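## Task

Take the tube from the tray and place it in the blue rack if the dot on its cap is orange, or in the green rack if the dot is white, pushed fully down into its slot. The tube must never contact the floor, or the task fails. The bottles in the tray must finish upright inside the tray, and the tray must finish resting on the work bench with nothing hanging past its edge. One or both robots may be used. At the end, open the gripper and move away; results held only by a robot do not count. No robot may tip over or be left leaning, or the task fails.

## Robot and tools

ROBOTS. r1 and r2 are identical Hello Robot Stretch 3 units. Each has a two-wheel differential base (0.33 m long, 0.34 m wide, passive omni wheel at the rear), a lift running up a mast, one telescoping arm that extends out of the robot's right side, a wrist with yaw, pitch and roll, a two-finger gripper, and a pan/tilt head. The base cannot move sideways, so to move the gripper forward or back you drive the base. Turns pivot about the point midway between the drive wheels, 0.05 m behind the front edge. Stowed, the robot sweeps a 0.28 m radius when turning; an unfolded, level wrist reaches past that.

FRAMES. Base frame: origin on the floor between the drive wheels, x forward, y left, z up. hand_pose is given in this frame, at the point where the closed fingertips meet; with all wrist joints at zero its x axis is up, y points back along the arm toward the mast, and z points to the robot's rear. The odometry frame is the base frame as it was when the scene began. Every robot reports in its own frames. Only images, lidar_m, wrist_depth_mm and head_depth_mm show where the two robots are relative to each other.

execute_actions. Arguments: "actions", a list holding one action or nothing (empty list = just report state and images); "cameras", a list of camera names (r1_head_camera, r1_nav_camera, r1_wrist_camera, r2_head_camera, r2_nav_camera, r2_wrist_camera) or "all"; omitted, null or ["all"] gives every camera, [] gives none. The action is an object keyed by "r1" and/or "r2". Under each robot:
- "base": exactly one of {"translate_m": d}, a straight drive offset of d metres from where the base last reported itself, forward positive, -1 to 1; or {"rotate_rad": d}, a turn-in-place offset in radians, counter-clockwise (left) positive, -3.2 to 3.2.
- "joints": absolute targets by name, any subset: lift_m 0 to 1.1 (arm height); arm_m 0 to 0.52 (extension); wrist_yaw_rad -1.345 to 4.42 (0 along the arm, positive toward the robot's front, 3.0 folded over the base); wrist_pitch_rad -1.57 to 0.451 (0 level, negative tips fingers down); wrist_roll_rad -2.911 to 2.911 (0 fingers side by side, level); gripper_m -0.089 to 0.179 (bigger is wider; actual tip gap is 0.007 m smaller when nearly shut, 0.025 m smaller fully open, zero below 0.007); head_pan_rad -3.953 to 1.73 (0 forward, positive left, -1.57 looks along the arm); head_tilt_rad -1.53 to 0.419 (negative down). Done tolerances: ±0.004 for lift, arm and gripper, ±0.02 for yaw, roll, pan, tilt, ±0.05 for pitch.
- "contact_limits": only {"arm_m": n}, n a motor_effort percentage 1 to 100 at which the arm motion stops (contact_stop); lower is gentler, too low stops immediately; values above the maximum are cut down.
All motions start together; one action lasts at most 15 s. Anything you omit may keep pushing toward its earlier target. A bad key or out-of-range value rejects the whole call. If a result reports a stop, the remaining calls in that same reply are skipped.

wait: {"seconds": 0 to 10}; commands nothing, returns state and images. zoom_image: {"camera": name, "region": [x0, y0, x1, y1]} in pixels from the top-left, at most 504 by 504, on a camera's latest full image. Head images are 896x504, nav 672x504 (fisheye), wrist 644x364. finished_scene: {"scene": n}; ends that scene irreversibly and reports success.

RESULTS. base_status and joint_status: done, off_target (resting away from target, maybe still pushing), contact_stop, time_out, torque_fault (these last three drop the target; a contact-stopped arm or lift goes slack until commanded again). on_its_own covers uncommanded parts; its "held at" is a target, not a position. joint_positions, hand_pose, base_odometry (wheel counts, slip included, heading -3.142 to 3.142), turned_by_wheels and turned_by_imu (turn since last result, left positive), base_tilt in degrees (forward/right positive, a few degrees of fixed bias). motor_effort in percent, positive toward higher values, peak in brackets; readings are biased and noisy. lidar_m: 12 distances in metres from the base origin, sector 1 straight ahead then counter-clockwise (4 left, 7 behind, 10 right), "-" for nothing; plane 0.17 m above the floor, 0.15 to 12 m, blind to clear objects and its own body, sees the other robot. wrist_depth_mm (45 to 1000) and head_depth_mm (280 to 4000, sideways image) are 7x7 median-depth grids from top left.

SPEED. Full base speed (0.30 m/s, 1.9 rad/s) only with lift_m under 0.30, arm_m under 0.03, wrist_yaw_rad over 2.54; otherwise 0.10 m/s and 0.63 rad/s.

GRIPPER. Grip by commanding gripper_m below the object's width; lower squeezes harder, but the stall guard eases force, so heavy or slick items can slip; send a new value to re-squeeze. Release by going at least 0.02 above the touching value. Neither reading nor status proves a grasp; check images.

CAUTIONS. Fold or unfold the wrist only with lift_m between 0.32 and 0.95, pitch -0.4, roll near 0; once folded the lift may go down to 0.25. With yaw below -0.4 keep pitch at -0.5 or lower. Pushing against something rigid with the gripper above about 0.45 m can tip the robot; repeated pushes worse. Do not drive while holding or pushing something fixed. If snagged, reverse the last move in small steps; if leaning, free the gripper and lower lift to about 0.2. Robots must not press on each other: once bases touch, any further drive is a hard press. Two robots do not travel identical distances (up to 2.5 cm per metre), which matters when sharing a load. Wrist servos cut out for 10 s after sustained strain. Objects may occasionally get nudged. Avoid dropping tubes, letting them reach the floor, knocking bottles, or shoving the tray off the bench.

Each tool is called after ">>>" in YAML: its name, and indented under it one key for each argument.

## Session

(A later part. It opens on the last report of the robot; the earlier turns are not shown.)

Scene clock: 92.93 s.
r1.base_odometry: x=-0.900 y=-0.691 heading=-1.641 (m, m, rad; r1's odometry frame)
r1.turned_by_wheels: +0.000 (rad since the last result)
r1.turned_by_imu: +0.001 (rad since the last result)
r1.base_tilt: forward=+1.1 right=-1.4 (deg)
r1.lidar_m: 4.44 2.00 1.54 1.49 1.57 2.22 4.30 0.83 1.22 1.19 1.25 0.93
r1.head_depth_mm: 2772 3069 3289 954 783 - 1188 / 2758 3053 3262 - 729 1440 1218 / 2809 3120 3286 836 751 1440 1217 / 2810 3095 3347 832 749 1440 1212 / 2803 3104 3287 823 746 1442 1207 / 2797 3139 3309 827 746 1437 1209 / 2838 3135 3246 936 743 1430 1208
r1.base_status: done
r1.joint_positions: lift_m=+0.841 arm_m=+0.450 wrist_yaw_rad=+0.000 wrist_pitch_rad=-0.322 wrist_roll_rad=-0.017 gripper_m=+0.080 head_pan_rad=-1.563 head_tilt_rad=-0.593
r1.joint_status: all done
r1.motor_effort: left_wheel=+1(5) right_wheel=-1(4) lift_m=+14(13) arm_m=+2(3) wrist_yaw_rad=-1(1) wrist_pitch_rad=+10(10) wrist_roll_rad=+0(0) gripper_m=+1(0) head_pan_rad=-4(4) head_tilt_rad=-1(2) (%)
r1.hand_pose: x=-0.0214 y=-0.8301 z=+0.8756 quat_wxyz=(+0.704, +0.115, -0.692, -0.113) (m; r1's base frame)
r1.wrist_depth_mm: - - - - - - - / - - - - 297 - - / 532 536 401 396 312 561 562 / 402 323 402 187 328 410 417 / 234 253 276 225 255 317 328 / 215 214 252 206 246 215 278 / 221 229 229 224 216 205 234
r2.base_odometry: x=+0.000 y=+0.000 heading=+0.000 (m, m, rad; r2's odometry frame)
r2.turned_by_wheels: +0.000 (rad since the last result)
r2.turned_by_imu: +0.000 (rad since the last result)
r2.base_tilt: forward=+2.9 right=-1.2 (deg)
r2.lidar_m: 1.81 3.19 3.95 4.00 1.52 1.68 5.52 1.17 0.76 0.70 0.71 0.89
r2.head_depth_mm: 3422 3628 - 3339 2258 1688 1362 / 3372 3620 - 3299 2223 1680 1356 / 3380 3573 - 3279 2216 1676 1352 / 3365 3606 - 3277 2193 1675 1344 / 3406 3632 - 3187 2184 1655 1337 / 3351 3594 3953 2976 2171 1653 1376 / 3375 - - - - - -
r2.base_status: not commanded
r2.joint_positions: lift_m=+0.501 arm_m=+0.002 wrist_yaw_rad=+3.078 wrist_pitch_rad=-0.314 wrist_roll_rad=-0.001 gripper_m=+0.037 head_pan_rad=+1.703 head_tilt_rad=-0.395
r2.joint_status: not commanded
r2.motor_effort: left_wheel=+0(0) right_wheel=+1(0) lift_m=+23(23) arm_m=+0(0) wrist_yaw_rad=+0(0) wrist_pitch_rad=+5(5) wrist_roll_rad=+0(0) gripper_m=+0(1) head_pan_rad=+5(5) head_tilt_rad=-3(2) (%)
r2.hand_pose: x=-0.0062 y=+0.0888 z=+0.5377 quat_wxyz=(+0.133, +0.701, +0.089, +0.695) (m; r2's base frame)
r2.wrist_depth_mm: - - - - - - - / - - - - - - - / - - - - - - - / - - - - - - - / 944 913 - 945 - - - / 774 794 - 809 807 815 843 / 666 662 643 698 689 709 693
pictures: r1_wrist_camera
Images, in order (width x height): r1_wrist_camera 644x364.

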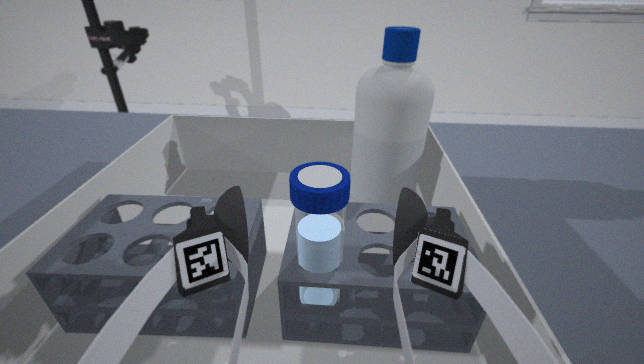

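>>> execute_actions:
  actions:
    - {"r1":{"joints":{"arm_m":0.48,"lift_m":0.828,"gripper_m":0.055}}}
  cameras: ["r1_wrist_camera","r1_head_camera"]

Scene clock: 101.60 s.
r1.base_odometry: x=-0.900 y=-0.691 heading=-1.641 (m, m, rad; r1's odometry frame)
r1.turned_by_wheels: +0.000 (rad since the last result)
r1.turned_by_imu: +0.001 (rad since the last result)
r1.base_tilt: forward=+1.1 right=-1.4 (deg)
r1.lidar_m: 4.44 2.01 1.53 1.49 1.57 2.22 4.30 0.83 1.22 1.19 1.25 0.93
r1.head_depth_mm: 2744 3092 3271 956 759 - - / 2753 3121 3274 - 728 1446 1216 / 2778 3140 3369 837 751 1436 1215 / 2796 3124 3367 831 749 1437 1209 / 2789 3103 3274 826 749 1433 1206 / 2783 3128 3275 831 747 1438 1216 / 2821 3151 3243 932 744 1429 1207
r1.base_status: not commanded
r1.joint_positions: lift_m=+0.829 arm_m=+0.480 wrist_yaw_rad=+0.000 wrist_pitch_rad=-0.322 wrist_roll_rad=-0.017 gripper_m=+0.055 head_pan_rad=-1.563 head_tilt_rad=-0.593
r1.joint_status: all done
r1.motor_effort: left_wheel=+2(1) right_wheel=-1(1) lift_m=+14(13) arm_m=+2(2) wrist_yaw_rad=-1(1) wrist_pitch_rad=+10(10) wrist_roll_rad=+0(0) gripper_m=+1(75) head_pan_rad=-4(3) head_tilt_rad=-3(3) (%)
r1.hand_pose: x=-0.0214 y=-0.8601 z=+0.8636 quat_wxyz=(+0.704, +0.115, -0.692, -0.113) (m; r1's base frame)
r1.wrist_depth_mm: - - - - - - - / - - - - 260 - - / 507 379 366 360 277 524 531 / 369 323 379 162 299 390 388 / 213 221 230 169 280 234 312 / 181 189 212 169 174 182 258 / 198 198 205 185 180 165 216
r2.base_odometry: x=+0.000 y=+0.000 heading=+0.000 (m, m, rad; r2's odometry frame)
r2.turned_by_wheels: +0.000 (rad since the last result)
r2.turned_by_imu: +0.000 (rad since the last result)
r2.base_tilt: forward=+2.9 right=-1.1 (deg)
r2.lidar_m: 1.81 3.18 3.97 4.01 1.52 1.68 5.52 1.17 0.77 0.70 0.71 0.88
r2.head_depth_mm: 3404 3640 - 3319 2272 1695 1362 / 3394 3542 - 3244 2219 1688 1352 / 3330 3651 - 3243 2221 1673 1355 / 3410 3614 - 3197 2206 1672 1345 / 3367 3643 - 3180 2182 1657 1334 / 3358 3649 3879 2967 2161 1660 1365 / 3321 - - - - - -
r2.base_status: not commanded
r2.joint_positions: lift_m=+0.501 arm_m=+0.002 wrist_yaw_rad=+3.078 wrist_pitch_rad=-0.314 wrist_roll_rad=-0.001 gripper_m=+0.037 head_pan_rad=+1.703 head_tilt_rad=-0.395
r2.joint_status: not commanded
r2.motor_effort: left_wheel=+0(0) right_wheel=+1(1) lift_m=+22(22) arm_m=+0(0) wrist_yaw_rad=+0(1) wrist_pitch_rad=+5(5) wrist_roll_rad=+0(0) gripper_m=+1(0) head_pan_rad=+5(4) head_tilt_rad=-2(3) (%)
r2.hand_pose: x=-0.0062 y=+0.0888 z=+0.5377 quat_wxyz=(+0.133, +0.701, +0.089, +0.695) (m; r2's base frame)
r2.wrist_depth_mm: - - - - - - - / - - - - - - - / - - - - - - - / - - - - - - - / 923 918 - 961 - - - / 776 767 - 792 802 822 829 / 667 669 653 692 694 691 718
pictures: r1_head_camera (sideways: a quarter turn clockwise sets it upright), r1_wrist_camera
Images, in order (width x height): r1_head_camera 896x504, r1_wrist_camera 644x364.

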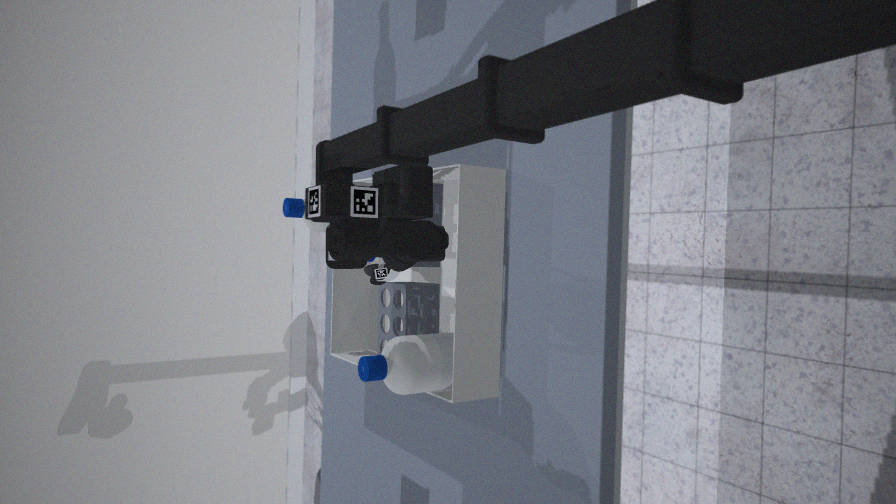

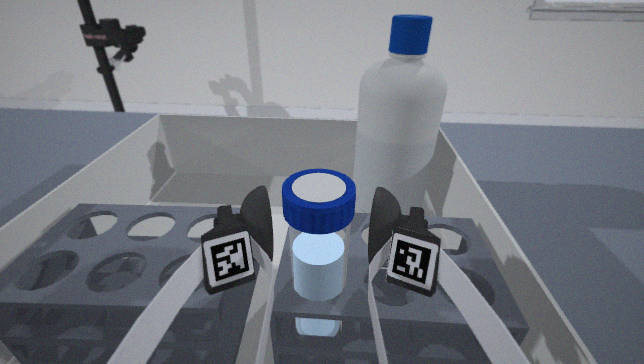

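>>> execute_actions:
  actions:
    - {"r1":{"joints":{"arm_m":0.49}}}
  cameras: []

>>> execute_actions:
  actions:
    - {"r1":{"joints":{"gripper_m":0.01}}}
  cameras: ["r1_wrist_camera"]

>>> execute_actions:
  actions:
    - {"r1":{"joints":{"lift_m":0.87}}}
  cameras: ["r1_wrist_camera","r1_head_camera"]

Scene clock: 108.57 s.
r1.base_odometry: x=-0.900 y=-0.691 heading=-1.641 (m, m, rad; r1's odometry frame)
r1.turned_by_wheels: +0.000 (rad since the last result)
r1.turned_by_imu: +0.001 (rad since the last result)
r1.base_tilt: forward=+1.1 right=-1.4 (deg)
r1.lidar_m: 4.44 2.01 1.53 1.49 1.57 2.22 4.31 0.83 1.22 1.19 1.25 0.93
r1.head_depth_mm: 2779 3043 3310 955 759 - - / 2773 3078 3326 1041 727 1417 1220 / 2765 3103 3287 858 752 1450 1215 / 2807 3104 3340 835 750 1439 1214 / 2781 3132 3259 823 749 1438 1207 / 2795 3098 3229 832 748 1438 1212 / 2819 3132 3251 934 743 1433 1207
r1.base_status: not commanded
r1.joint_positions: lift_m=+0.829 arm_m=+0.490 wrist_yaw_rad=+0.000 wrist_pitch_rad=-0.322 wrist_roll_rad=-0.017 gripper_m=+0.055 head_pan_rad=-1.563 head_tilt_rad=-0.593
r1.joint_status: all done
r1.motor_effort: left_wheel=+1(1) right_wheel=-1(1) lift_m=+14(14) arm_m=+2(3) wrist_yaw_rad=+0(1) wrist_pitch_rad=+10(10) wrist_roll_rad=+0(0) gripper_m=+1(0) head_pan_rad=-4(4) head_tilt_rad=-3(3) (%)
r1.hand_pose: x=-0.0214 y=-0.8701 z=+0.8636 quat_wxyz=(+0.704, +0.115, -0.692, -0.113) (m; r1's base frame)
r1.wrist_depth_mm: - - - - - - - / - - - - 255 - - / 498 370 364 354 264 529 533 / 371 324 375 307 289 393 395 / 218 220 300 135 285 257 312 / 188 190 215 159 203 180 259 / 177 174 178 172 174 158 217
r2.base_odometry: x=+0.000 y=+0.000 heading=+0.000 (m, m, rad; r2's odometry frame)
r2.turned_by_wheels: +0.000 (rad since the last result)
r2.turned_by_imu: +0.000 (rad since the last result)
r2.base_tilt: forward=+2.7 right=-1.2 (deg)
r2.lidar_m: 1.81 3.16 3.95 4.00 1.53 1.67 5.53 1.17 0.76 0.70 0.71 0.89
r2.head_depth_mm: 3386 3598 - 3252 2249 1698 1374 / 3364 3647 - 3268 2220 1689 1354 / 3341 3674 - 3202 2224 1682 1353 / 3414 3599 - 3210 2193 1664 1345 / 3374 3604 - 3171 2173 1646 1350 / 3409 3584 3976 3012 2147 1660 1373 / 3396 - - - - - -
r2.base_status: not commanded
r2.joint_positions: lift_m=+0.501 arm_m=+0.002 wrist_yaw_rad=+3.078 wrist_pitch_rad=-0.314 wrist_roll_rad=-0.001 gripper_m=+0.037 head_pan_rad=+1.703 head_tilt_rad=-0.395
r2.joint_status: not commanded
r2.motor_effort: left_wheel=-1(1) right_wheel=+0(0) lift_m=+22(23) arm_m=+0(0) wrist_yaw_rad=+0(0) wrist_pitch_rad=+5(5) wrist_roll_rad=+0(0) gripper_m=+0(0) head_pan_rad=+5(5) head_tilt_rad=-2(3) (%)
r2.hand_pose: x=-0.0062 y=+0.0888 z=+0.5377 quat_wxyz=(+0.133, +0.701, +0.089, +0.695) (m; r2's base frame)
r2.wrist_depth_mm: - - - - - - - / - - - - - - - / - - - - - - - / - - - - - - - / 915 916 - 950 - - - / 786 774 - 786 810 803 832 / 652 682 645 690 698 682 719
pictures: none
No camera images: the call's "cameras" was empty. Leave "cameras" out to get every camera's image.

Scene clock: 109.50 s.
r1.base_odometry: x=-0.900 y=-0.691 heading=-1.641 (m, m, rad; r1's odometry frame)
r1.turned_by_wheels: +0.000 (rad since the last result)
r1.turned_by_imu: +0.000 (rad since the last result)
r1.base_tilt: forward=+1.2 right=-1.4 (deg)
r1.lidar_m: 4.44 2.01 1.54 1.49 1.57 2.22 4.30 0.83 1.22 1.19 1.25 0.93
r1.head_depth_mm: 2779 3132 3338 959 756 - - / 2794 3086 3257 1038 727 1427 1222 / 2770 3074 3333 855 750 1434 1218 / 2755 3106 3370 835 751 1443 1217 / 2795 3068 3235 823 748 1434 1209 / 2789 3112 3292 830 745 1435 1212 / 2810 3081 3253 932 740 1429 1209
r1.base_status: not commanded
r1.joint_positions: lift_m=+0.829 arm_m=+0.490 wrist_yaw_rad=+0.000 wrist_pitch_rad=-0.322 wrist_roll_rad=-0.017 gripper_m=+0.011 head_pan_rad=-1.563 head_tilt_rad=-0.593
r1.joint_status: all done
r1.motor_effort: left_wheel=+1(1) right_wheel=-2(1) lift_m=+14(14) arm_m=+2(2) wrist_yaw_rad=-1(1) wrist_pitch_rad=+10(10) wrist_roll_rad=+0(0) gripper_m=-10(83) head_pan_rad=-4(4) head_tilt_rad=-2(3) (%)
r1.hand_pose: x=-0.0214 y=-0.8701 z=+0.8636 quat_wxyz=(+0.704, +0.115, -0.692, -0.113) (m; r1's base frame)
r1.wrist_depth_mm: - - - - - - - / - - - - 256 - - / 503 372 359 359 264 529 532 / 367 320 375 302 291 390 400 / 218 220 292 131 294 257 316 / 190 189 214 159 202 182 258 / 178 173 183 173 174 158 216
r2.base_odometry: x=+0.000 y=+0.000 heading=+0.000 (m, m, rad; r2's odometry frame)
r2.turned_by_wheels: +0.000 (rad since the last result)
r2.turned_by_imu: +0.000 (rad since the last result)
r2.base_tilt: forward=+2.9 right=-1.1 (deg)
r2.lidar_m: 1.82 3.18 3.98 4.00 1.52 1.67 5.50 1.17 0.77 0.70 0.71 0.89
r2.head_depth_mm: 3376 3614 - 3305 2240 1697 1358 / 3364 3611 - 3281 2233 1688 1358 / 3352 3639 - 3274 2197 1679 1348 / 3374 3630 - 3176 2200 1679 1340 / 3348 3671 - 3194 2198 1667 1339 / 3377 3625 3810 2969 2178 1656 1365 / 3414 - - - - - -
r2.base_status: not commanded
r2.joint_positions: lift_m=+0.501 arm_m=+0.002 wrist_yaw_rad=+3.078 wrist_pitch_rad=-0.314 wrist_roll_rad=-0.001 gripper_m=+0.037 head_pan_rad=+1.703 head_tilt_rad=-0.395
r2.joint_status: not commanded
r2.motor_effort: left_wheel=-1(0) right_wheel=+0(1) lift_m=+23(22) arm_m=+1(0) wrist_yaw_rad=+0(0) wrist_pitch_rad=+5(5) wrist_roll_rad=+0(0) gripper_m=+0(0) head_pan_rad=+5(5) head_tilt_rad=-4(3) (%)
r2.hand_pose: x=-0.0062 y=+0.0888 z=+0.5377 quat_wxyz=(+0.133, +0.701, +0.089, +0.695) (m; r2's base frame)
r2.wrist_depth_mm: - - - - - - - / - - - - - - - / - - - - - - - / - - - - - - - / 945 941 - 982 - - - / 793 789 - 786 796 813 852 / 665 664 670 682 681 703 695
pictures: r1_wrist_camera
Images, in order (width x height): r1_wrist_camera 644x364.

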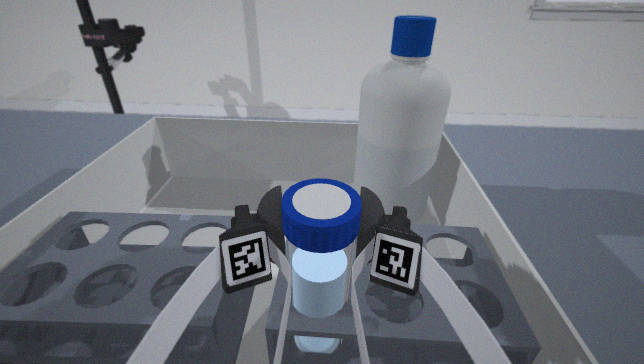

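Scene clock: 110.70 s.
r1.base_odometry: x=-0.900 y=-0.691 heading=-1.641 (m, m, rad; r1's odometry frame)
r1.turned_by_wheels: +0.000 (rad since the last result)
r1.turned_by_imu: +0.000 (rad since the last result)
r1.base_tilt: forward=+1.1 right=-1.4 (deg)
r1.lidar_m: 4.42 2.01 1.53 1.49 1.57 2.21 4.30 0.83 1.22 1.19 1.25 0.93
r1.head_depth_mm: 2775 3048 3320 995 - - 1194 / 2750 3094 3368 - 741 1448 1223 / 2777 3086 - 941 752 1449 1216 / 2806 3140 3306 928 750 1440 1217 / 2818 3091 3303 823 749 1430 1209 / 2830 3146 3303 831 745 1424 1208 / 2801 3145 3244 931 743 1426 1209
r1.base_status: not commanded
r1.joint_positions: lift_m=+0.869 arm_m=+0.490 wrist_yaw_rad=+0.000 wrist_pitch_rad=-0.322 wrist_roll_rad=-0.017 gripper_m=+0.011 head_pan_rad=-1.563 head_tilt_rad=-0.593
r1.joint_status: all done
r1.motor_effort: left_wheel=+1(1) right_wheel=-1(1) lift_m=+61(60) arm_m=+2(2) wrist_yaw_rad=+0(1) wrist_pitch_rad=+10(10) wrist_roll_rad=+0(0) gripper_m=-10(10) head_pan_rad=-4(4) head_tilt_rad=-4(3) (%)
r1.hand_pose: x=-0.0214 y=-0.8701 z=+0.9039 quat_wxyz=(+0.704, +0.115, -0.692, -0.113) (m; r1's base frame)
r1.wrist_depth_mm: - - - - - - - / - - - - - - - / - - - - 277 - - / 453 390 386 306 296 463 471 / 368 327 373 131 311 371 378 / 222 241 256 157 256 296 310 / 208 218 225 182 218 250 265
r2.base_odometry: x=+0.000 y=+0.000 heading=+0.000 (m, m, rad; r2's odometry frame)
r2.turned_by_wheels: +0.000 (rad since the last result)
r2.turned_by_imu: +0.000 (rad since the last result)
r2.base_tilt: forward=+2.8 right=-1.1 (deg)
r2.lidar_m: 1.81 3.17 3.96 3.99 1.52 1.68 5.53 1.17 0.77 0.70 0.71 0.89
r2.head_depth_mm: 3415 3669 - 3273 2242 1697 1363 / 3397 3624 - 3244 2227 1681 1355 / 3348 3639 - 3274 2221 1676 1350 / 3346 3619 - 3188 2186 1680 1352 / 3371 3640 - 3172 2173 1664 1346 / 3401 3693 3894 2935 2171 1658 1375 / 3352 - - - - - -
r2.base_status: not commanded
r2.joint_positions: lift_m=+0.501 arm_m=+0.002 wrist_yaw_rad=+3.078 wrist_pitch_rad=-0.314 wrist_roll_rad=-0.001 gripper_m=+0.037 head_pan_rad=+1.703 head_tilt_rad=-0.395
r2.joint_status: not commanded
r2.motor_effort: left_wheel=-1(1) right_wheel=+1(1) lift_m=+22(23) arm_m=+0(0) wrist_yaw_rad=+0(0) wrist_pitch_rad=+5(5) wrist_roll_rad=+0(0) gripper_m=+0(0) head_pan_rad=+4(5) head_tilt_rad=-3(2) (%)
r2.hand_pose: x=-0.0062 y=+0.0888 z=+0.5377 quat_wxyz=(+0.133, +0.701, +0.089, +0.695) (m; r2's base frame)
r2.wrist_depth_mm: - - - - - - - / - - - - - - - / - - - - - - - / - - - - - - - / 916 912 - 945 - - - / 767 770 - 788 831 821 824 / 643 680 654 700 679 698 708
pictures: r1_head_camera (sideways: a quarter turn clockwise sets it upright), r1_wrist_camera
Images, in order (width x height): r1_head_camera 896x504, r1_wrist_camera 644x364.

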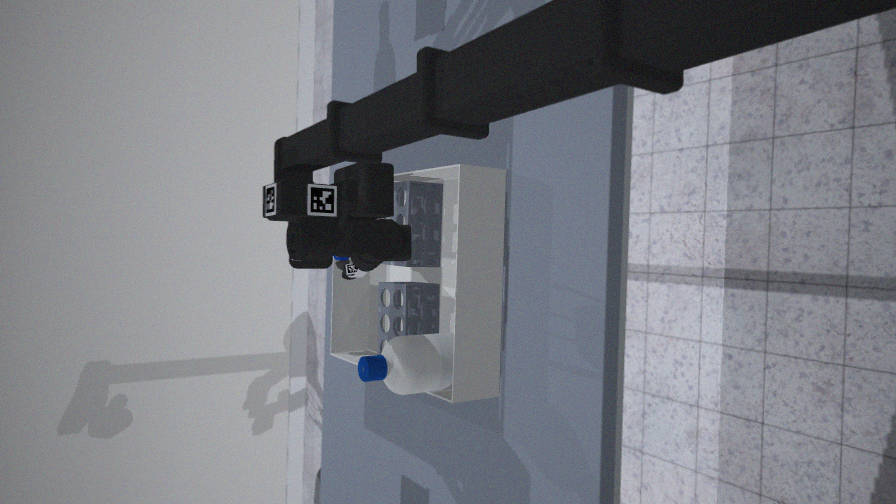

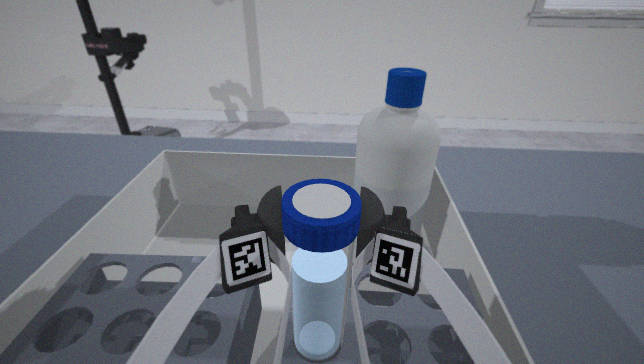

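>>> execute_actions:
  actions:
    - {"r1":{"joints":{"lift_m":0.94}}}
  cameras: []

>>> execute_actions:
  actions:
    - {"r1":{"joints":{"arm_m":0.38}}}
  cameras: []

>>> execute_actions:
  actions:
    - {"r1":{"base":{"translate_m":-0.44}}}
  cameras: ["r1_wrist_camera","r1_head_camera"]

Scene clock: 121.20 s.
r1.base_odometry: x=-0.900 y=-0.691 heading=-1.641 (m, m, rad; r1's odometry frame)
r1.turned_by_wheels: +0.000 (rad since the last result)
r1.turned_by_imu: +0.001 (rad since the last result)
r1.base_tilt: forward=+1.1 right=-1.4 (deg)
r1.lidar_m: 4.42 2.01 1.53 1.49 1.57 2.21 4.30 0.83 1.22 1.19 1.25 0.93
r1.head_depth_mm: 2782 3081 3321 - 731 1446 1212 / 2780 3077 - 914 754 1451 1221 / 2769 3037 1148 938 752 1439 1217 / 2776 3072 1136 940 750 1447 1214 / 2785 3083 3283 824 746 1440 1208 / 2797 3074 3261 831 747 1436 1205 / 2849 3152 3273 933 744 1428 1201
r1.base_status: not commanded
r1.joint_positions: lift_m=+0.939 arm_m=+0.490 wrist_yaw_rad=+0.000 wrist_pitch_rad=-0.322 wrist_roll_rad=-0.017 gripper_m=+0.011 head_pan_rad=-1.563 head_tilt_rad=-0.593
r1.joint_status: all done
r1.motor_effort: left_wheel=+1(1) right_wheel=-2(1) lift_m=+61(64) arm_m=+2(2) wrist_yaw_rad=-2(1) wrist_pitch_rad=+10(10) wrist_roll_rad=+0(0) gripper_m=-10(10) head_pan_rad=-4(4) head_tilt_rad=-3(3) (%)
r1.hand_pose: x=-0.0214 y=-0.8701 z=+0.9739 quat_wxyz=(+0.704, +0.115, -0.692, -0.113) (m; r1's base frame)
r1.wrist_depth_mm: - - - - - - - / - - - - - - - / - - - - - - - / 576 594 595 570 549 - - / 465 447 423 131 462 476 476 / 390 354 374 157 366 394 394 / 334 277 286 181 279 338 338
r2.base_odometry: x=+0.000 y=+0.000 heading=+0.000 (m, m, rad; r2's odometry frame)
r2.turned_by_wheels: +0.000 (rad since the last result)
r2.turned_by_imu: +0.000 (rad since the last result)
r2.base_tilt: forward=+2.9 right=-1.2 (deg)
r2.lidar_m: 1.82 3.18 3.96 3.99 1.52 1.67 5.54 1.17 0.77 0.70 0.71 0.89
r2.head_depth_mm: 3361 3626 - 3305 2231 1693 1362 / 3406 3620 - 3289 2245 1702 1362 / 3403 3634 - 3291 2205 1683 1351 / 3344 3639 - 3221 2180 1656 1348 / 3354 3637 - 3176 2172 1666 1346 / 3360 3657 3883 2929 2163 1656 1385 / 3379 - - - - - -
r2.base_status: not commanded
r2.joint_positions: lift_m=+0.501 arm_m=+0.002 wrist_yaw_rad=+3.078 wrist_pitch_rad=-0.314 wrist_roll_rad=-0.001 gripper_m=+0.037 head_pan_rad=+1.703 head_tilt_rad=-0.395
r2.joint_status: not commanded
r2.motor_effort: left_wheel=-1(0) right_wheel=+1(0) lift_m=+23(23) arm_m=+0(0) wrist_yaw_rad=+0(0) wrist_pitch_rad=+5(5) wrist_roll_rad=+0(0) gripper_m=+0(1) head_pan_rad=+5(4) head_tilt_rad=-3(4) (%)
r2.hand_pose: x=-0.0062 y=+0.0888 z=+0.5377 quat_wxyz=(+0.133, +0.701, +0.089, +0.695) (m; r2's base frame)
r2.wrist_depth_mm: - - - - - - - / - - - - - - - / - - - - - - - / - - - - - - - / 932 924 - 933 - - - / 750 812 - 791 809 815 842 / 664 662 645 681 692 713 700
pictures: none
No camera images: the call's "cameras" was empty. Leave "cameras" out to get every camera's image.

Scene clock: 123.27 s.
r1.base_odometry: x=-0.900 y=-0.691 heading=-1.641 (m, m, rad; r1's odometry frame)
r1.turned_by_wheels: +0.000 (rad since the last result)
r1.turned_by_imu: +0.000 (rad since the last result)
r1.base_tilt: forward=+1.1 right=-1.4 (deg)
r1.lidar_m: 4.45 2.01 1.53 1.50 1.57 2.21 4.30 0.83 1.22 1.19 1.25 0.93
r1.head_depth_mm: 2775 3102 3366 - 744 1451 1220 / 2746 3063 - 910 754 1442 1222 / 2823 3031 - 939 752 1443 1214 / 2793 3148 - 933 750 1432 1215 / 2782 3080 3288 824 749 1433 1209 / 2814 3146 3309 832 746 1430 1212 / 2817 3120 3278 932 746 1432 1212
r1.base_status: not commanded
r1.joint_positions: lift_m=+0.939 arm_m=+0.380 wrist_yaw_rad=+0.000 wrist_pitch_rad=-0.322 wrist_roll_rad=-0.017 gripper_m=+0.011 head_pan_rad=-1.563 head_tilt_rad=-0.593
r1.joint_status: all done
r1.motor_effort: left_wheel=+2(1) right_wheel=-1(1) lift_m=+61(61) arm_m=-4(4) wrist_yaw_rad=+0(1) wrist_pitch_rad=+10(10) wrist_roll_rad=+0(0) gripper_m=-9(10) head_pan_rad=-4(4) head_tilt_rad=-2(3) (%)
r1.hand_pose: x=-0.0214 y=-0.7607 z=+0.9739 quat_wxyz=(+0.704, +0.115, -0.692, -0.113) (m; r1's base frame)
r1.wrist_depth_mm: - - - - - - - / - - - - - - - / - - - - - - - / 582 591 516 409 551 596 603 / 464 444 452 130 480 481 487 / 298 326 328 158 331 396 400 / 175 193 332 181 322 342 343
r2.base_odometry: x=+0.000 y=+0.000 heading=+0.000 (m, m, rad; r2's odometry frame)
r2.turned_by_wheels: +0.000 (rad since the last result)
r2.turned_by_imu: +0.000 (rad since the last result)
r2.base_tilt: forward=+2.8 right=-1.1 (deg)
r2.lidar_m: 1.81 3.17 3.97 4.00 1.53 1.68 5.51 1.17 0.77 0.70 0.71 0.88
r2.head_depth_mm: 3426 3647 - 3335 2242 1686 1357 / 3368 3717 - 3286 2237 1688 1359 / 3376 3598 - 3260 2224 1687 1354 / 3371 3647 - 3172 2194 1671 1348 / 3396 3646 - 3180 2178 1660 1346 / 3344 3634 3914 2993 2156 1665 1365 / 3330 - - - - - -
r2.base_status: not commanded
r2.joint_positions: lift_m=+0.501 arm_m=+0.002 wrist_yaw_rad=+3.078 wrist_pitch_rad=-0.314 wrist_roll_rad=-0.001 gripper_m=+0.037 head_pan_rad=+1.703 head_tilt_rad=-0.395
r2.joint_status: not commanded
r2.motor_effort: left_wheel=+0(0) right_wheel=+1(1) lift_m=+22(23) arm_m=+0(0) wrist_yaw_rad=+0(0) wrist_pitch_rad=+5(6) wrist_roll_rad=+0(0) gripper_m=+0(0) head_pan_rad=+5(5) head_tilt_rad=-2(3) (%)
r2.hand_pose: x=-0.0062 y=+0.0888 z=+0.5377 quat_wxyz=(+0.133, +0.701, +0.089, +0.695) (m; r2's base frame)
r2.wrist_depth_mm: - - - - - - - / - - - - - - - / - - - - - - - / - - - - - - - / 914 924 - 929 - - - / 777 791 - 776 805 823 807 / 668 668 655 687 691 700 694
pictures: none
No camera images: the call's "cameras" was empty. Leave "cameras" out to get every camera's image.

Scene clock: 128.63 s.
r1.base_odometry: x=-0.870 y=-0.252 heading=-1.641 (m, m, rad; r1's odometry frame)
r1.turned_by_wheels: +0.000 (rad since the last result)
r1.turned_by_imu: -0.001 (rad since the last result)
r1.base_tilt: forward=+1.1 right=-1.4 (deg)
r1.lidar_m: 4.86 2.06 1.55 1.51 1.59 2.24 3.87 4.07 0.56 1.17 1.23 1.31
r1.head_depth_mm: 2762 3101 3300 - 729 1409 1217 / 2773 3035 - 912 730 930 1136 / 2731 3035 - 922 727 1442 1213 / 2774 3106 - 918 725 1444 1214 / 2779 3099 3285 942 722 1441 1208 / 2779 3103 3309 934 743 1434 1209 / 2812 3095 1073 896 743 1431 1210
r1.base_status: done
r1.joint_positions: lift_m=+0.939 arm_m=+0.380 wrist_yaw_rad=+0.000 wrist_pitch_rad=-0.322 wrist_roll_rad=-0.017 gripper_m=+0.011 head_pan_rad=-1.563 head_tilt_rad=-0.593
r1.joint_status: not commanded
r1.motor_effort: left_wheel=+2(2) right_wheel=-1(6) lift_m=+61(61) arm_m=-4(4) wrist_yaw_rad=-1(1) wrist_pitch_rad=+10(10) wrist_roll_rad=+0(0) gripper_m=-9(10) head_pan_rad=-4(4) head_tilt_rad=-2(3) (%)
r1.hand_pose: x=-0.0214 y=-0.7607 z=+0.9739 quat_wxyz=(+0.704, +0.115, -0.692, -0.113) (m; r1's base frame)
r1.wrist_depth_mm: - - - - - - - / - - - - - - - / 424 - - - - - - / 424 561 585 599 609 - - / 401 478 492 131 497 520 - / 379 390 377 157 331 395 - / 334 333 334 181 323 344 -
r2.base_odometry: x=+0.000 y=+0.000 heading=+0.000 (m, m, rad; r2's odometry frame)
r2.turned_by_wheels: +0.000 (rad since the last result)
r2.turned_by_imu: +0.000 (rad since the last result)
r2.base_tilt: forward=+2.9 right=-1.2 (deg)
r2.lidar_m: 1.82 3.18 3.96 4.01 1.53 1.68 5.49 1.17 0.76 0.70 0.71 0.89
r2.head_depth_mm: 3348 3682 - 3352 2255 1696 1364 / 3411 3638 - 3237 2226 1690 1357 / 3394 3683 - 3196 2201 1682 1354 / 3341 3627 - 3177 2193 1662 1342 / 3405 3674 - 3195 2171 1658 1340 / 3368 3621 3890 2963 2176 1647 1379 / 3390 - - - - - -
r2.base_status: not commanded
r2.joint_positions: lift_m=+0.501 arm_m=+0.002 wrist_yaw_rad=+3.078 wrist_pitch_rad=-0.314 wrist_roll_rad=-0.001 gripper_m=+0.037 head_pan_rad=+1.703 head_tilt_rad=-0.395
r2.joint_status: not commanded
r2.motor_effort: left_wheel=+0(1) right_wheel=+0(2) lift_m=+22(24) arm_m=+0(1) wrist_yaw_rad=+0(0) wrist_pitch_rad=+5(5) wrist_roll_rad=+0(0) gripper_m=+0(1) head_pan_rad=+5(4) head_tilt_rad=-3(2) (%)
r2.hand_pose: x=-0.0062 y=+0.0888 z=+0.5377 quat_wxyz=(+0.133, +0.701, +0.089, +0.695) (m; r2's base frame)
r2.wrist_depth_mm: - - - - - - - / - - - - - - - / - - - - - - - / - - - - - - - / 932 945 - 954 - - - / 753 778 - 779 808 794 825 / 643 671 653 690 679 689 707
pictures: r1_head_camera (sideways: a quarter turn clockwise sets it upright), r1_wrist_camera
Images, in order (width x height): r1_head_camera 896x504, r1_wrist_camera 644x364.

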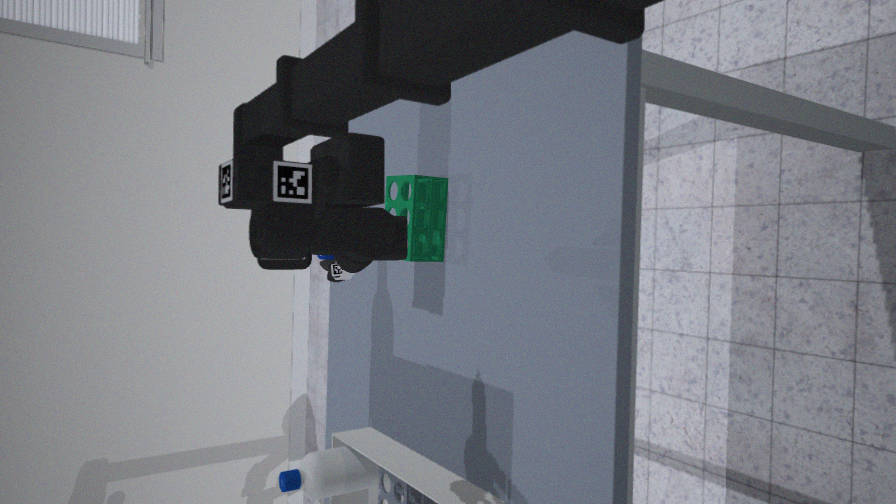

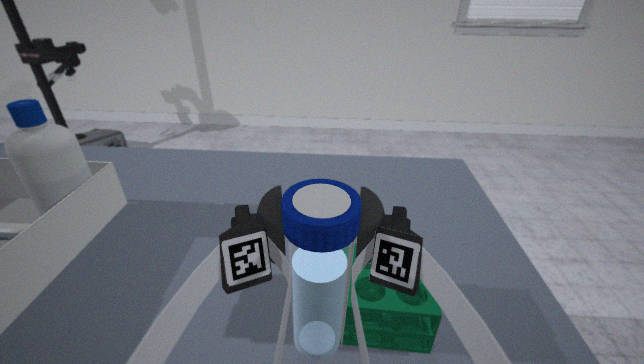

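>>> execute_actions:
  actions:
    - {"r1":{"base":{"translate_m":-0.007},"joints":{"arm_m":0.485}}}
  cameras: []

>>> execute_actions:
  actions:
    - {"r1":{"joints":{"lift_m":0.885}}}
  cameras: ["r1_wrist_camera","r1_head_camera"]

Scene clock: 138.87 s.
r1.base_odometry: x=-0.869 y=-0.245 heading=-1.640 (m, m, rad; r1's odometry frame)
r1.turned_by_wheels: +0.000 (rad since the last result)
r1.turned_by_imu: +0.001 (rad since the last result)
r1.base_tilt: forward=+1.1 right=-1.4 (deg)
r1.lidar_m: 4.88 2.06 1.55 1.51 1.58 2.24 3.87 4.07 0.55 1.17 1.23 1.31
r1.head_depth_mm: 2787 3049 3323 - 696 1453 1222 / 2764 3035 - 907 730 871 1145 / 2740 2981 1210 918 728 1451 1216 / 2781 3067 1231 919 725 1432 1212 / 2797 3119 3319 939 724 1433 1214 / 2787 3083 3280 934 746 1433 1213 / 2799 3145 1091 903 744 1424 1210
r1.base_status: done
r1.joint_positions: lift_m=+0.939 arm_m=+0.485 wrist_yaw_rad=+0.000 wrist_pitch_rad=-0.322 wrist_roll_rad=-0.017 gripper_m=+0.011 head_pan_rad=-1.563 head_tilt_rad=-0.593
r1.joint_status: all done
r1.motor_effort: left_wheel=+2(3) right_wheel=-1(6) lift_m=+60(61) arm_m=+2(3) wrist_yaw_rad=+0(0) wrist_pitch_rad=+10(10) wrist_roll_rad=+0(0) gripper_m=-9(10) head_pan_rad=-3(4) head_tilt_rad=-3(2) (%)
r1.hand_pose: x=-0.0214 y=-0.8651 z=+0.9739 quat_wxyz=(+0.704, +0.115, -0.692, -0.113) (m; r1's base frame)
r1.wrist_depth_mm: - - - - - - - / - - - - - - - / - - - - - - - / 583 579 595 583 - - - / 407 471 483 131 506 517 - / 378 388 376 157 377 399 - / 329 332 332 181 293 339 -
r2.base_odometry: x=+0.000 y=+0.000 heading=+0.000 (m, m, rad; r2's odometry frame)
r2.turned_by_wheels: +0.000 (rad since the last result)
r2.turned_by_imu: +0.000 (rad since the last result)
r2.base_tilt: forward=+2.9 right=-1.2 (deg)
r2.lidar_m: 1.81 3.16 3.98 4.00 1.53 1.68 5.53 1.17 0.77 0.70 0.71 0.89
r2.head_depth_mm: 3382 3647 - 3319 2271 1694 1368 / 3391 3632 - 3265 2231 1687 1371 / 3377 3590 - 3268 2200 1681 1357 / 3390 3578 - 3213 2195 1663 1353 / 3398 3566 - 3155 2181 1656 1342 / 3403 3624 3843 2943 2172 1657 1368 / 3364 - - - - - -
r2.base_status: not commanded
r2.joint_positions: lift_m=+0.501 arm_m=+0.002 wrist_yaw_rad=+3.078 wrist_pitch_rad=-0.314 wrist_roll_rad=-0.001 gripper_m=+0.037 head_pan_rad=+1.703 head_tilt_rad=-0.395
r2.joint_status: not commanded
r2.motor_effort: left_wheel=+0(1) right_wheel=+0(0) lift_m=+22(23) arm_m=+0(0) wrist_yaw_rad=+0(0) wrist_pitch_rad=+5(6) wrist_roll_rad=+0(0) gripper_m=+0(1) head_pan_rad=+5(4) head_tilt_rad=-2(3) (%)
r2.hand_pose: x=-0.0062 y=+0.0888 z=+0.5377 quat_wxyz=(+0.133, +0.701, +0.089, +0.695) (m; r2's base frame)
r2.wrist_depth_mm: - - - - - - - / - - - - - - - / - - - - - - - / - - - - - - - / 884 936 - 964 - - - / 778 785 - 794 812 813 821 / 665 664 652 709 691 707 700
pictures: none
No camera images: the call's "cameras" was empty. Leave "cameras" out to get every camera's image.

Scene clock: 140.20 s.
r1.base_odometry: x=-0.869 y=-0.245 heading=-1.640 (m, m, rad; r1's odometry frame)
r1.turned_by_wheels: +0.000 (rad since the last result)
r1.turned_by_imu: +0.000 (rad since the last result)
r1.base_tilt: forward=+1.1 right=-1.4 (deg)
r1.lidar_m: 4.88 2.07 1.55 1.51 1.59 2.23 3.86 4.06 0.55 1.17 1.23 1.31
r1.head_depth_mm: 2755 3015 3262 2481 - 1386 1210 / 2747 3056 3339 - 715 871 1142 / 2783 3092 - 919 725 1442 1219 / 2748 3100 3282 916 724 1445 1217 / 2785 3104 3275 940 723 1434 1209 / 2823 3087 3276 934 745 1426 1208 / 2827 3152 1089 901 744 1431 1206
r1.base_status: not commanded
r1.joint_positions: lift_m=+0.886 arm_m=+0.485 wrist_yaw_rad=+0.000 wrist_pitch_rad=-0.322 wrist_roll_rad=-0.017 gripper_m=+0.011 head_pan_rad=-1.563 head_tilt_rad=-0.593
r1.joint_status: all done
r1.motor_effort: left_wheel=+2(1) right_wheel=-1(1) lift_m=+14(61) arm_m=+2(2) wrist_yaw_rad=+0(1) wrist_pitch_rad=+10(10) wrist_roll_rad=+0(0) gripper_m=-10(10) head_pan_rad=-3(4) head_tilt_rad=-3(3) (%)
r1.hand_pose: x=-0.0214 y=-0.8651 z=+0.9206 quat_wxyz=(+0.704, +0.115, -0.692, -0.113) (m; r1's base frame)
r1.wrist_depth_mm: - - - - - - - / - - - - - - - / - - - - - - - / 464 483 488 487 487 - - / 378 387 409 130 411 398 - / 324 324 312 157 251 332 - / 278 275 277 181 224 281 283
r2.base_odometry: x=+0.000 y=+0.000 heading=+0.000 (m, m, rad; r2's odometry frame)
r2.turned_by_wheels: +0.000 (rad since the last result)
r2.turned_by_imu: +0.000 (rad since the last result)
r2.base_tilt: forward=+2.9 right=-1.1 (deg)
r2.lidar_m: 1.81 3.18 3.95 4.00 1.52 1.67 5.48 1.17 0.77 0.70 0.71 0.89
r2.head_depth_mm: 3440 3645 - 3307 2235 1698 1361 / 3365 3577 - 3301 2224 1678 1355 / 3401 3671 - 3258 2198 1669 1348 / 3367 3640 - 3195 2177 1664 1357 / 3407 3709 - 3135 2170 1664 1336 / 3351 3649 3863 2993 2146 1647 1373 / 3408 - - - - - -
r2.base_status: not commanded
r2.joint_positions: lift_m=+0.501 arm_m=+0.002 wrist_yaw_rad=+3.078 wrist_pitch_rad=-0.314 wrist_roll_rad=-0.001 gripper_m=+0.037 head_pan_rad=+1.703 head_tilt_rad=-0.395
r2.joint_status: not commanded
r2.motor_effort: left_wheel=+0(0) right_wheel=+0(1) lift_m=+23(23) arm_m=+0(0) wrist_yaw_rad=+0(0) wrist_pitch_rad=+5(5) wrist_roll_rad=+0(0) gripper_m=+1(0) head_pan_rad=+5(5) head_tilt_rad=-3(3) (%)
r2.hand_pose: x=-0.0062 y=+0.0888 z=+0.5377 quat_wxyz=(+0.133, +0.701, +0.089, +0.695) (m; r2's base frame)
r2.wrist_depth_mm: - - - - - - - / - - - - - - - / - - - - - - - / - - - - - - - / 912 926 - 947 - - - / 775 798 - 787 815 816 821 / 675 682 661 679 693 702 689
pictures: r1_head_camera (sideways: a quarter turn clockwise sets it upright), r1_wrist_camera
Images, in order (width x height): r1_head_camera 896x504, r1_wrist_camera 644x364.

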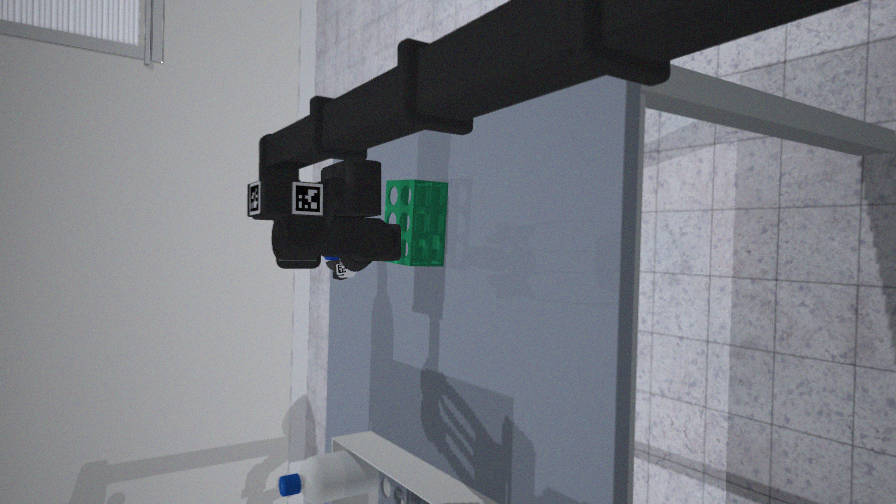

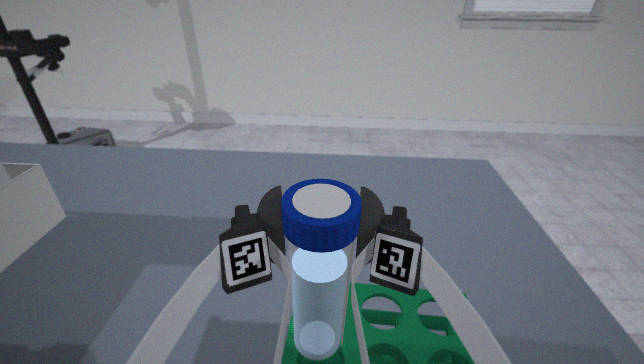

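>>> execute_actions:
  actions:
    - {"r1":{"joints":{"lift_m":0.872}}}
  cameras: ["r1_wrist_camera"]

>>> zoom_image:
  camera: "r1_wrist_camera"
  region: [240, 224, 500, 364]

Scene clock: 146.80 s.
r1.base_odometry: x=-0.869 y=-0.245 heading=-1.640 (m, m, rad; r1's odometry frame)
r1.turned_by_wheels: +0.000 (rad since the last result)
r1.turned_by_imu: +0.001 (rad since the last result)
r1.base_tilt: forward=+1.1 right=-1.4 (deg)
r1.lidar_m: 4.89 2.07 1.55 1.51 1.58 2.24 3.86 4.05 0.55 1.17 1.23 1.31
r1.head_depth_mm: 2758 3061 3287 2432 - - 1193 / 2771 3066 3328 - 708 884 1141 / 2760 3085 - 916 728 1434 1218 / 2765 3081 3282 917 724 1442 1210 / 2801 3083 3305 942 724 1441 1211 / 2794 3090 3241 934 745 1436 1209 / 2800 3089 1087 901 743 1423 1212
r1.base_status: not commanded
r1.joint_positions: lift_m=+0.873 arm_m=+0.485 wrist_yaw_rad=+0.000 wrist_pitch_rad=-0.322 wrist_roll_rad=-0.017 gripper_m=+0.011 head_pan_rad=-1.563 head_tilt_rad=-0.593
r1.joint_status: all done
r1.motor_effort: left_wheel=+1(1) right_wheel=-2(2) lift_m=+14(16) arm_m=+2(2) wrist_yaw_rad=-1(1) wrist_pitch_rad=+10(10) wrist_roll_rad=+0(0) gripper_m=-10(9) head_pan_rad=-3(4) head_tilt_rad=-2(2) (%)
r1.hand_pose: x=-0.0214 y=-0.8651 z=+0.9076 quat_wxyz=(+0.704, +0.115, -0.692, -0.113) (m; r1's base frame)
r1.wrist_depth_mm: - - - - - - - / - - - - - - - / - - - - - - - / 415 463 465 466 470 528 - / 357 371 388 130 387 373 - / 306 307 301 158 298 311 338 / 261 264 264 181 214 270 272
r2.base_odometry: x=+0.000 y=+0.000 heading=+0.000 (m, m, rad; r2's odometry frame)
r2.turned_by_wheels: +0.000 (rad since the last result)
r2.turned_by_imu: +0.000 (rad since the last result)
r2.base_tilt: forward=+2.9 right=-1.1 (deg)
r2.lidar_m: 1.81 3.19 3.98 4.00 1.52 1.67 5.53 1.17 0.76 0.70 0.71 0.89
r2.head_depth_mm: 3405 3615 - 3283 2217 1697 1362 / 3380 3628 - 3236 2219 1692 1361 / 3325 3581 - 3243 2205 1683 1353 / 3425 3629 - 3191 2191 1671 1347 / 3340 3585 - 3191 2195 1667 1343 / 3387 3658 3892 2936 2176 1652 1373 / 3418 - - - - - -
r2.base_status: not commanded
r2.joint_positions: lift_m=+0.501 arm_m=+0.002 wrist_yaw_rad=+3.078 wrist_pitch_rad=-0.314 wrist_roll_rad=-0.001 gripper_m=+0.037 head_pan_rad=+1.703 head_tilt_rad=-0.395
r2.joint_status: not commanded
r2.motor_effort: left_wheel=+0(0) right_wheel=+1(1) lift_m=+23(23) arm_m=+0(0) wrist_yaw_rad=+0(0) wrist_pitch_rad=+5(5) wrist_roll_rad=+0(0) gripper_m=+1(0) head_pan_rad=+4(5) head_tilt_rad=-3(3) (%)
r2.hand_pose: x=-0.0062 y=+0.0888 z=+0.5377 quat_wxyz=(+0.133, +0.701, +0.089, +0.695) (m; r2's base frame)
r2.wrist_depth_mm: - - - - - - - / - - - - - - - / - - - - - - - / - - - - - - - / 947 918 - 952 - - - / 764 766 - 794 812 814 829 / 659 691 650 690 689 718 704
pictures: r1_wrist_camera
Images, in order (width x height): r1_wrist_camera 644x364.

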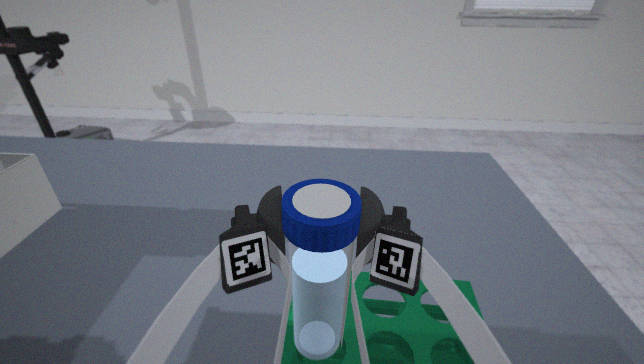

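Region (240, 224, 500, 364) of r1_wrist_camera's 644x364 image, scaled by 1.938; it fills the top 271 rows of this view, and the rest is white.

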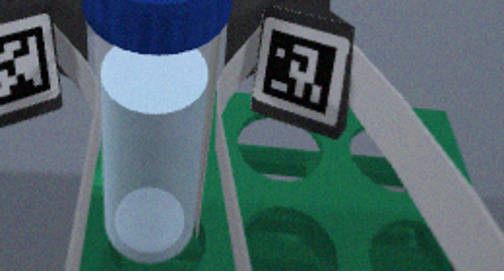

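>>> execute_actions:
  actions:
    - {"r1":{"base":{"translate_m":-0.003}}}
  cameras: []

>>> execute_actions:
  actions:
    - {"r1":{"joints":{"lift_m":0.855}}}
  cameras: ["r1_wrist_camera"]

>>> zoom_image:
  camera: "r1_wrist_camera"
  region: [240, 164, 500, 364]

Scene clock: 158.00 s.
r1.base_odometry: x=-0.869 y=-0.242 heading=-1.640 (m, m, rad; r1's odometry frame)
r1.turned_by_wheels: +0.000 (rad since the last result)
r1.turned_by_imu: +0.001 (rad since the last result)
r1.base_tilt: forward=+1.1 right=-1.4 (deg)
r1.lidar_m: 4.88 2.06 1.55 1.51 1.59 2.24 3.85 4.08 0.55 1.17 1.23 1.31
r1.head_depth_mm: 2785 3014 3278 2441 - - 1192 / 2782 3097 3334 - 707 885 1136 / 2767 3071 - 933 728 1441 1215 / 2760 3082 3303 921 724 1442 1213 / 2788 3079 3325 940 722 1434 1213 / 2765 3124 3293 937 744 1432 1209 / 2820 3073 1059 912 744 1427 1210
r1.base_status: done
r1.joint_positions: lift_m=+0.873 arm_m=+0.485 wrist_yaw_rad=+0.000 wrist_pitch_rad=-0.322 wrist_roll_rad=-0.017 gripper_m=+0.011 head_pan_rad=-1.563 head_tilt_rad=-0.593
r1.joint_status: not commanded
r1.motor_effort: left_wheel=+1(1) right_wheel=-2(8) lift_m=+14(14) arm_m=+2(2) wrist_yaw_rad=-1(1) wrist_pitch_rad=+10(10) wrist_roll_rad=+0(0) gripper_m=-9(10) head_pan_rad=-4(4) head_tilt_rad=-3(2) (%)
r1.hand_pose: x=-0.0214 y=-0.8651 z=+0.9076 quat_wxyz=(+0.704, +0.115, -0.692, -0.113) (m; r1's base frame)
r1.wrist_depth_mm: - - - - - - - / - - - - - - - / - - - - - - - / 415 467 462 472 467 538 - / 361 368 386 131 389 379 - / 306 308 298 157 279 311 336 / 265 262 265 180 215 271 269
r2.base_odometry: x=+0.000 y=+0.000 heading=+0.000 (m, m, rad; r2's odometry frame)
r2.turned_by_wheels: +0.000 (rad since the last result)
r2.turned_by_imu: +0.000 (rad since the last result)
r2.base_tilt: forward=+2.9 right=-1.1 (deg)
r2.lidar_m: 1.82 3.16 3.95 4.00 1.52 1.67 5.53 1.17 0.77 0.70 0.71 0.89
r2.head_depth_mm: 3424 3586 - 3281 2224 1694 1358 / 3354 3628 - 3232 2239 1687 1360 / 3385 3628 - 3235 2241 1680 1357 / 3350 3635 - 3201 2228 1673 1352 / 3381 3641 - 3160 2202 1652 1340 / 3351 3653 3942 2949 2162 1664 1380 / 3353 - - - - - -
r2.base_status: not commanded
r2.joint_positions: lift_m=+0.501 arm_m=+0.002 wrist_yaw_rad=+3.078 wrist_pitch_rad=-0.314 wrist_roll_rad=-0.001 gripper_m=+0.037 head_pan_rad=+1.703 head_tilt_rad=-0.395
r2.joint_status: not commanded
r2.motor_effort: left_wheel=+0(1) right_wheel=+1(1) lift_m=+23(22) arm_m=+0(0) wrist_yaw_rad=+0(0) wrist_pitch_rad=+5(5) wrist_roll_rad=+0(0) gripper_m=+0(0) head_pan_rad=+5(5) head_tilt_rad=-3(2) (%)
r2.hand_pose: x=-0.0062 y=+0.0888 z=+0.5377 quat_wxyz=(+0.133, +0.701, +0.089, +0.695) (m; r2's base frame)
r2.wrist_depth_mm: - - - - - - - / - - - - - - - / - - - - - - - / - - - - - - - / 927 920 - 994 - - - / 786 785 - 778 809 787 814 / 660 681 654 683 689 698 699
pictures: none
No camera images: the call's "cameras" was empty. Leave "cameras" out to get every camera's image.

Scene clock: 158.87 s.
r1.base_odometry: x=-0.869 y=-0.242 heading=-1.640 (m, m, rad; r1's odometry frame)
r1.turned_by_wheels: +0.000 (rad since the last result)
r1.turned_by_imu: +0.000 (rad since the last result)
r1.base_tilt: forward=+1.1 right=-1.4 (deg)
r1.lidar_m: 4.88 2.06 1.56 1.51 1.59 2.24 3.86 4.07 0.55 1.17 1.23 1.31
r1.head_depth_mm: 2744 3072 3263 2454 - - 1199 / 2786 3066 3329 - 705 886 1149 / 2779 3088 3263 916 725 1446 1218 / 2787 3082 3382 910 725 1434 1211 / 2805 3088 3286 940 722 1432 1215 / 2803 3099 3289 936 745 1434 1209 / 2765 3114 1065 907 743 1435 1204
r1.base_status: not commanded
r1.joint_positions: lift_m=+0.856 arm_m=+0.485 wrist_yaw_rad=+0.000 wrist_pitch_rad=-0.322 wrist_roll_rad=-0.017 gripper_m=+0.011 head_pan_rad=-1.563 head_tilt_rad=-0.593
r1.joint_status: all done
r1.motor_effort: left_wheel=+1(2) right_wheel=-2(2) lift_m=+14(11) arm_m=+2(2) wrist_yaw_rad=+0(1) wrist_pitch_rad=+10(10) wrist_roll_rad=+0(0) gripper_m=-10(10) head_pan_rad=-4(4) head_tilt_rad=-2(2) (%)
r1.hand_pose: x=-0.0214 y=-0.8651 z=+0.8906 quat_wxyz=(+0.704, +0.115, -0.692, -0.113) (m; r1's base frame)
r1.wrist_depth_mm: - - - - - - - / - - - - - - - / 575 - - - - - - / 390 434 437 434 445 468 - / 347 346 362 130 359 350 - / 285 287 279 157 217 289 294 / 244 244 247 173 209 248 247
r2.base_odometry: x=+0.000 y=+0.000 heading=+0.000 (m, m, rad; r2's odometry frame)
r2.turned_by_wheels: +0.000 (rad since the last result)
r2.turned_by_imu: +0.000 (rad since the last result)
r2.base_tilt: forward=+2.9 right=-1.1 (deg)
r2.lidar_m: 1.81 3.18 3.97 3.99 1.53 1.67 5.54 1.17 0.77 0.70 0.71 0.89
r2.head_depth_mm: 3387 3635 - 3292 2240 1698 1366 / 3376 3635 - 3275 2228 1692 1365 / 3365 3632 - 3223 2192 1687 1354 / 3334 3663 - 3200 2211 1665 1347 / 3374 3638 - 3207 2179 1676 1342 / 3332 3588 3914 2911 2151 1658 1371 / 3357 - - - - - -
r2.base_status: not commanded
r2.joint_positions: lift_m=+0.501 arm_m=+0.002 wrist_yaw_rad=+3.078 wrist_pitch_rad=-0.314 wrist_roll_rad=-0.001 gripper_m=+0.037 head_pan_rad=+1.703 head_tilt_rad=-0.395
r2.joint_status: not commanded
r2.motor_effort: left_wheel=+0(1) right_wheel=+1(1) lift_m=+22(22) arm_m=+0(0) wrist_yaw_rad=+0(0) wrist_pitch_rad=+6(6) wrist_roll_rad=+0(0) gripper_m=+0(0) head_pan_rad=+5(5) head_tilt_rad=-3(3) (%)
r2.hand_pose: x=-0.0062 y=+0.0888 z=+0.5377 quat_wxyz=(+0.133, +0.701, +0.089, +0.695) (m; r2's base frame)
r2.wrist_depth_mm: - - - - - - - / - - - - - - - / - - - - - - - / - - - - - - - / 915 914 - 970 - - - / 778 788 - 794 791 795 831 / 672 660 653 678 687 704 697
pictures: r1_wrist_camera
Images, in order (width x height): r1_wrist_camera 644x364.

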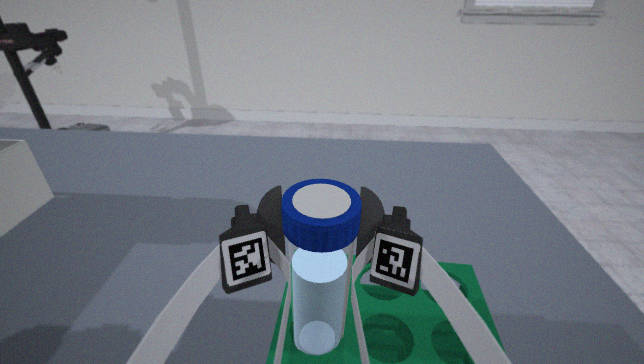

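Region (240, 164, 500, 364) of r1_wrist_camera's 644x364 image, scaled by 1.938; it fills the top 388 rows of this view, and the rest is white.

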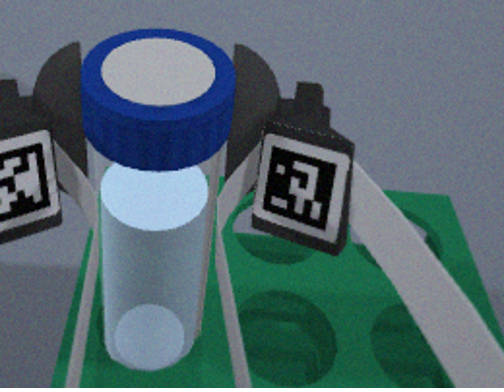

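Entering the hole.

>>> execute_actions:
  actions:
    - {"r1":{"joints":{"lift_m":0.822}}}
  cameras: ["r1_wrist_camera"]

Scene clock: 162.30 s.
r1.base_odometry: x=-0.869 y=-0.242 heading=-1.640 (m, m, rad; r1's odometry frame)
r1.turned_by_wheels: +0.000 (rad since the last result)
r1.turned_by_imu: +0.001 (rad since the last result)
r1.base_tilt: forward=+1.1 right=-1.4 (deg)
r1.lidar_m: 4.88 2.06 1.55 1.51 1.59 2.24 3.85 4.07 0.55 1.17 1.23 1.32
r1.head_depth_mm: 2731 3088 3278 2336 1844 - - / 2780 3051 3276 1045 - 891 1145 / 2737 3083 3327 889 727 1437 1212 / 2769 3105 3338 904 723 1435 1212 / 2748 3102 3316 939 723 1431 1209 / 2794 3093 3282 935 744 1429 1209 / 2790 3109 1063 905 744 1433 1206
r1.base_status: not commanded
r1.joint_positions: lift_m=+0.823 arm_m=+0.485 wrist_yaw_rad=+0.000 wrist_pitch_rad=-0.315 wrist_roll_rad=-0.017 gripper_m=+0.011 head_pan_rad=-1.563 head_tilt_rad=-0.593
r1.joint_status: all done
r1.motor_effort: left_wheel=+1(1) right_wheel=-2(2) lift_m=+13(17) arm_m=+3(2) wrist_yaw_rad=-1(0) wrist_pitch_rad=+7(10) wrist_roll_rad=+0(0) gripper_m=-10(9) head_pan_rad=-3(4) head_tilt_rad=-2(2) (%)
r1.hand_pose: x=-0.0214 y=-0.8658 z=+0.8592 quat_wxyz=(+0.704, +0.112, -0.692, -0.110) (m; r1's base frame)
r1.wrist_depth_mm: - - - - - - - / - - - - - - - / 504 499 506 523 529 - - / 367 375 381 381 385 387 - / 297 296 309 130 318 305 320 / 249 247 243 156 200 222 255 / 212 215 210 159 156 159 215
r2.base_odometry: x=+0.000 y=+0.000 heading=+0.000 (m, m, rad; r2's odometry frame)
r2.turned_by_wheels: +0.000 (rad since the last result)
r2.turned_by_imu: +0.000 (rad since the last result)
r2.base_tilt: forward=+2.8 right=-1.1 (deg)
r2.lidar_m: 1.82 3.17 3.97 4.00 1.53 1.68 5.54 1.17 0.77 0.70 0.71 0.89
r2.head_depth_mm: 3363 3648 - 3328 2228 1701 1366 / 3326 3604 - 3200 2234 1679 1361 / 3388 3619 - 3233 2194 1675 1352 / 3371 3636 - 3224 2193 1664 1343 / 3409 3628 - 3169 2175 1655 1342 / 3370 3585 3924 2988 2150 1653 1371 / 3451 - - - - - -
r2.base_status: not commanded
r2.joint_positions: lift_m=+0.501 arm_m=+0.002 wrist_yaw_rad=+3.078 wrist_pitch_rad=-0.314 wrist_roll_rad=-0.001 gripper_m=+0.037 head_pan_rad=+1.703 head_tilt_rad=-0.395
r2.joint_status: not commanded
r2.motor_effort: left_wheel=+0(0) right_wheel=+1(1) lift_m=+22(22) arm_m=+0(0) wrist_yaw_rad=+0(0) wrist_pitch_rad=+5(5) wrist_roll_rad=+0(0) gripper_m=+0(1) head_pan_rad=+5(5) head_tilt_rad=-2(3) (%)
r2.hand_pose: x=-0.0062 y=+0.0888 z=+0.5377 quat_wxyz=(+0.133, +0.701, +0.089, +0.695) (m; r2's base frame)
r2.wrist_depth_mm: - - - - - - - / - - - - - - - / - - - - - - - / - - - - - - - / 925 883 - 963 - - - / 760 790 - 769 823 823 816 / 663 667 665 670 677 698 716
pictures: r1_wrist_camera
Images, in order (width x height): r1_wrist_camera 644x364.

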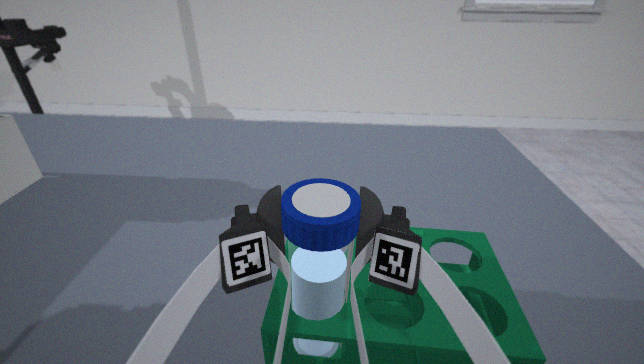

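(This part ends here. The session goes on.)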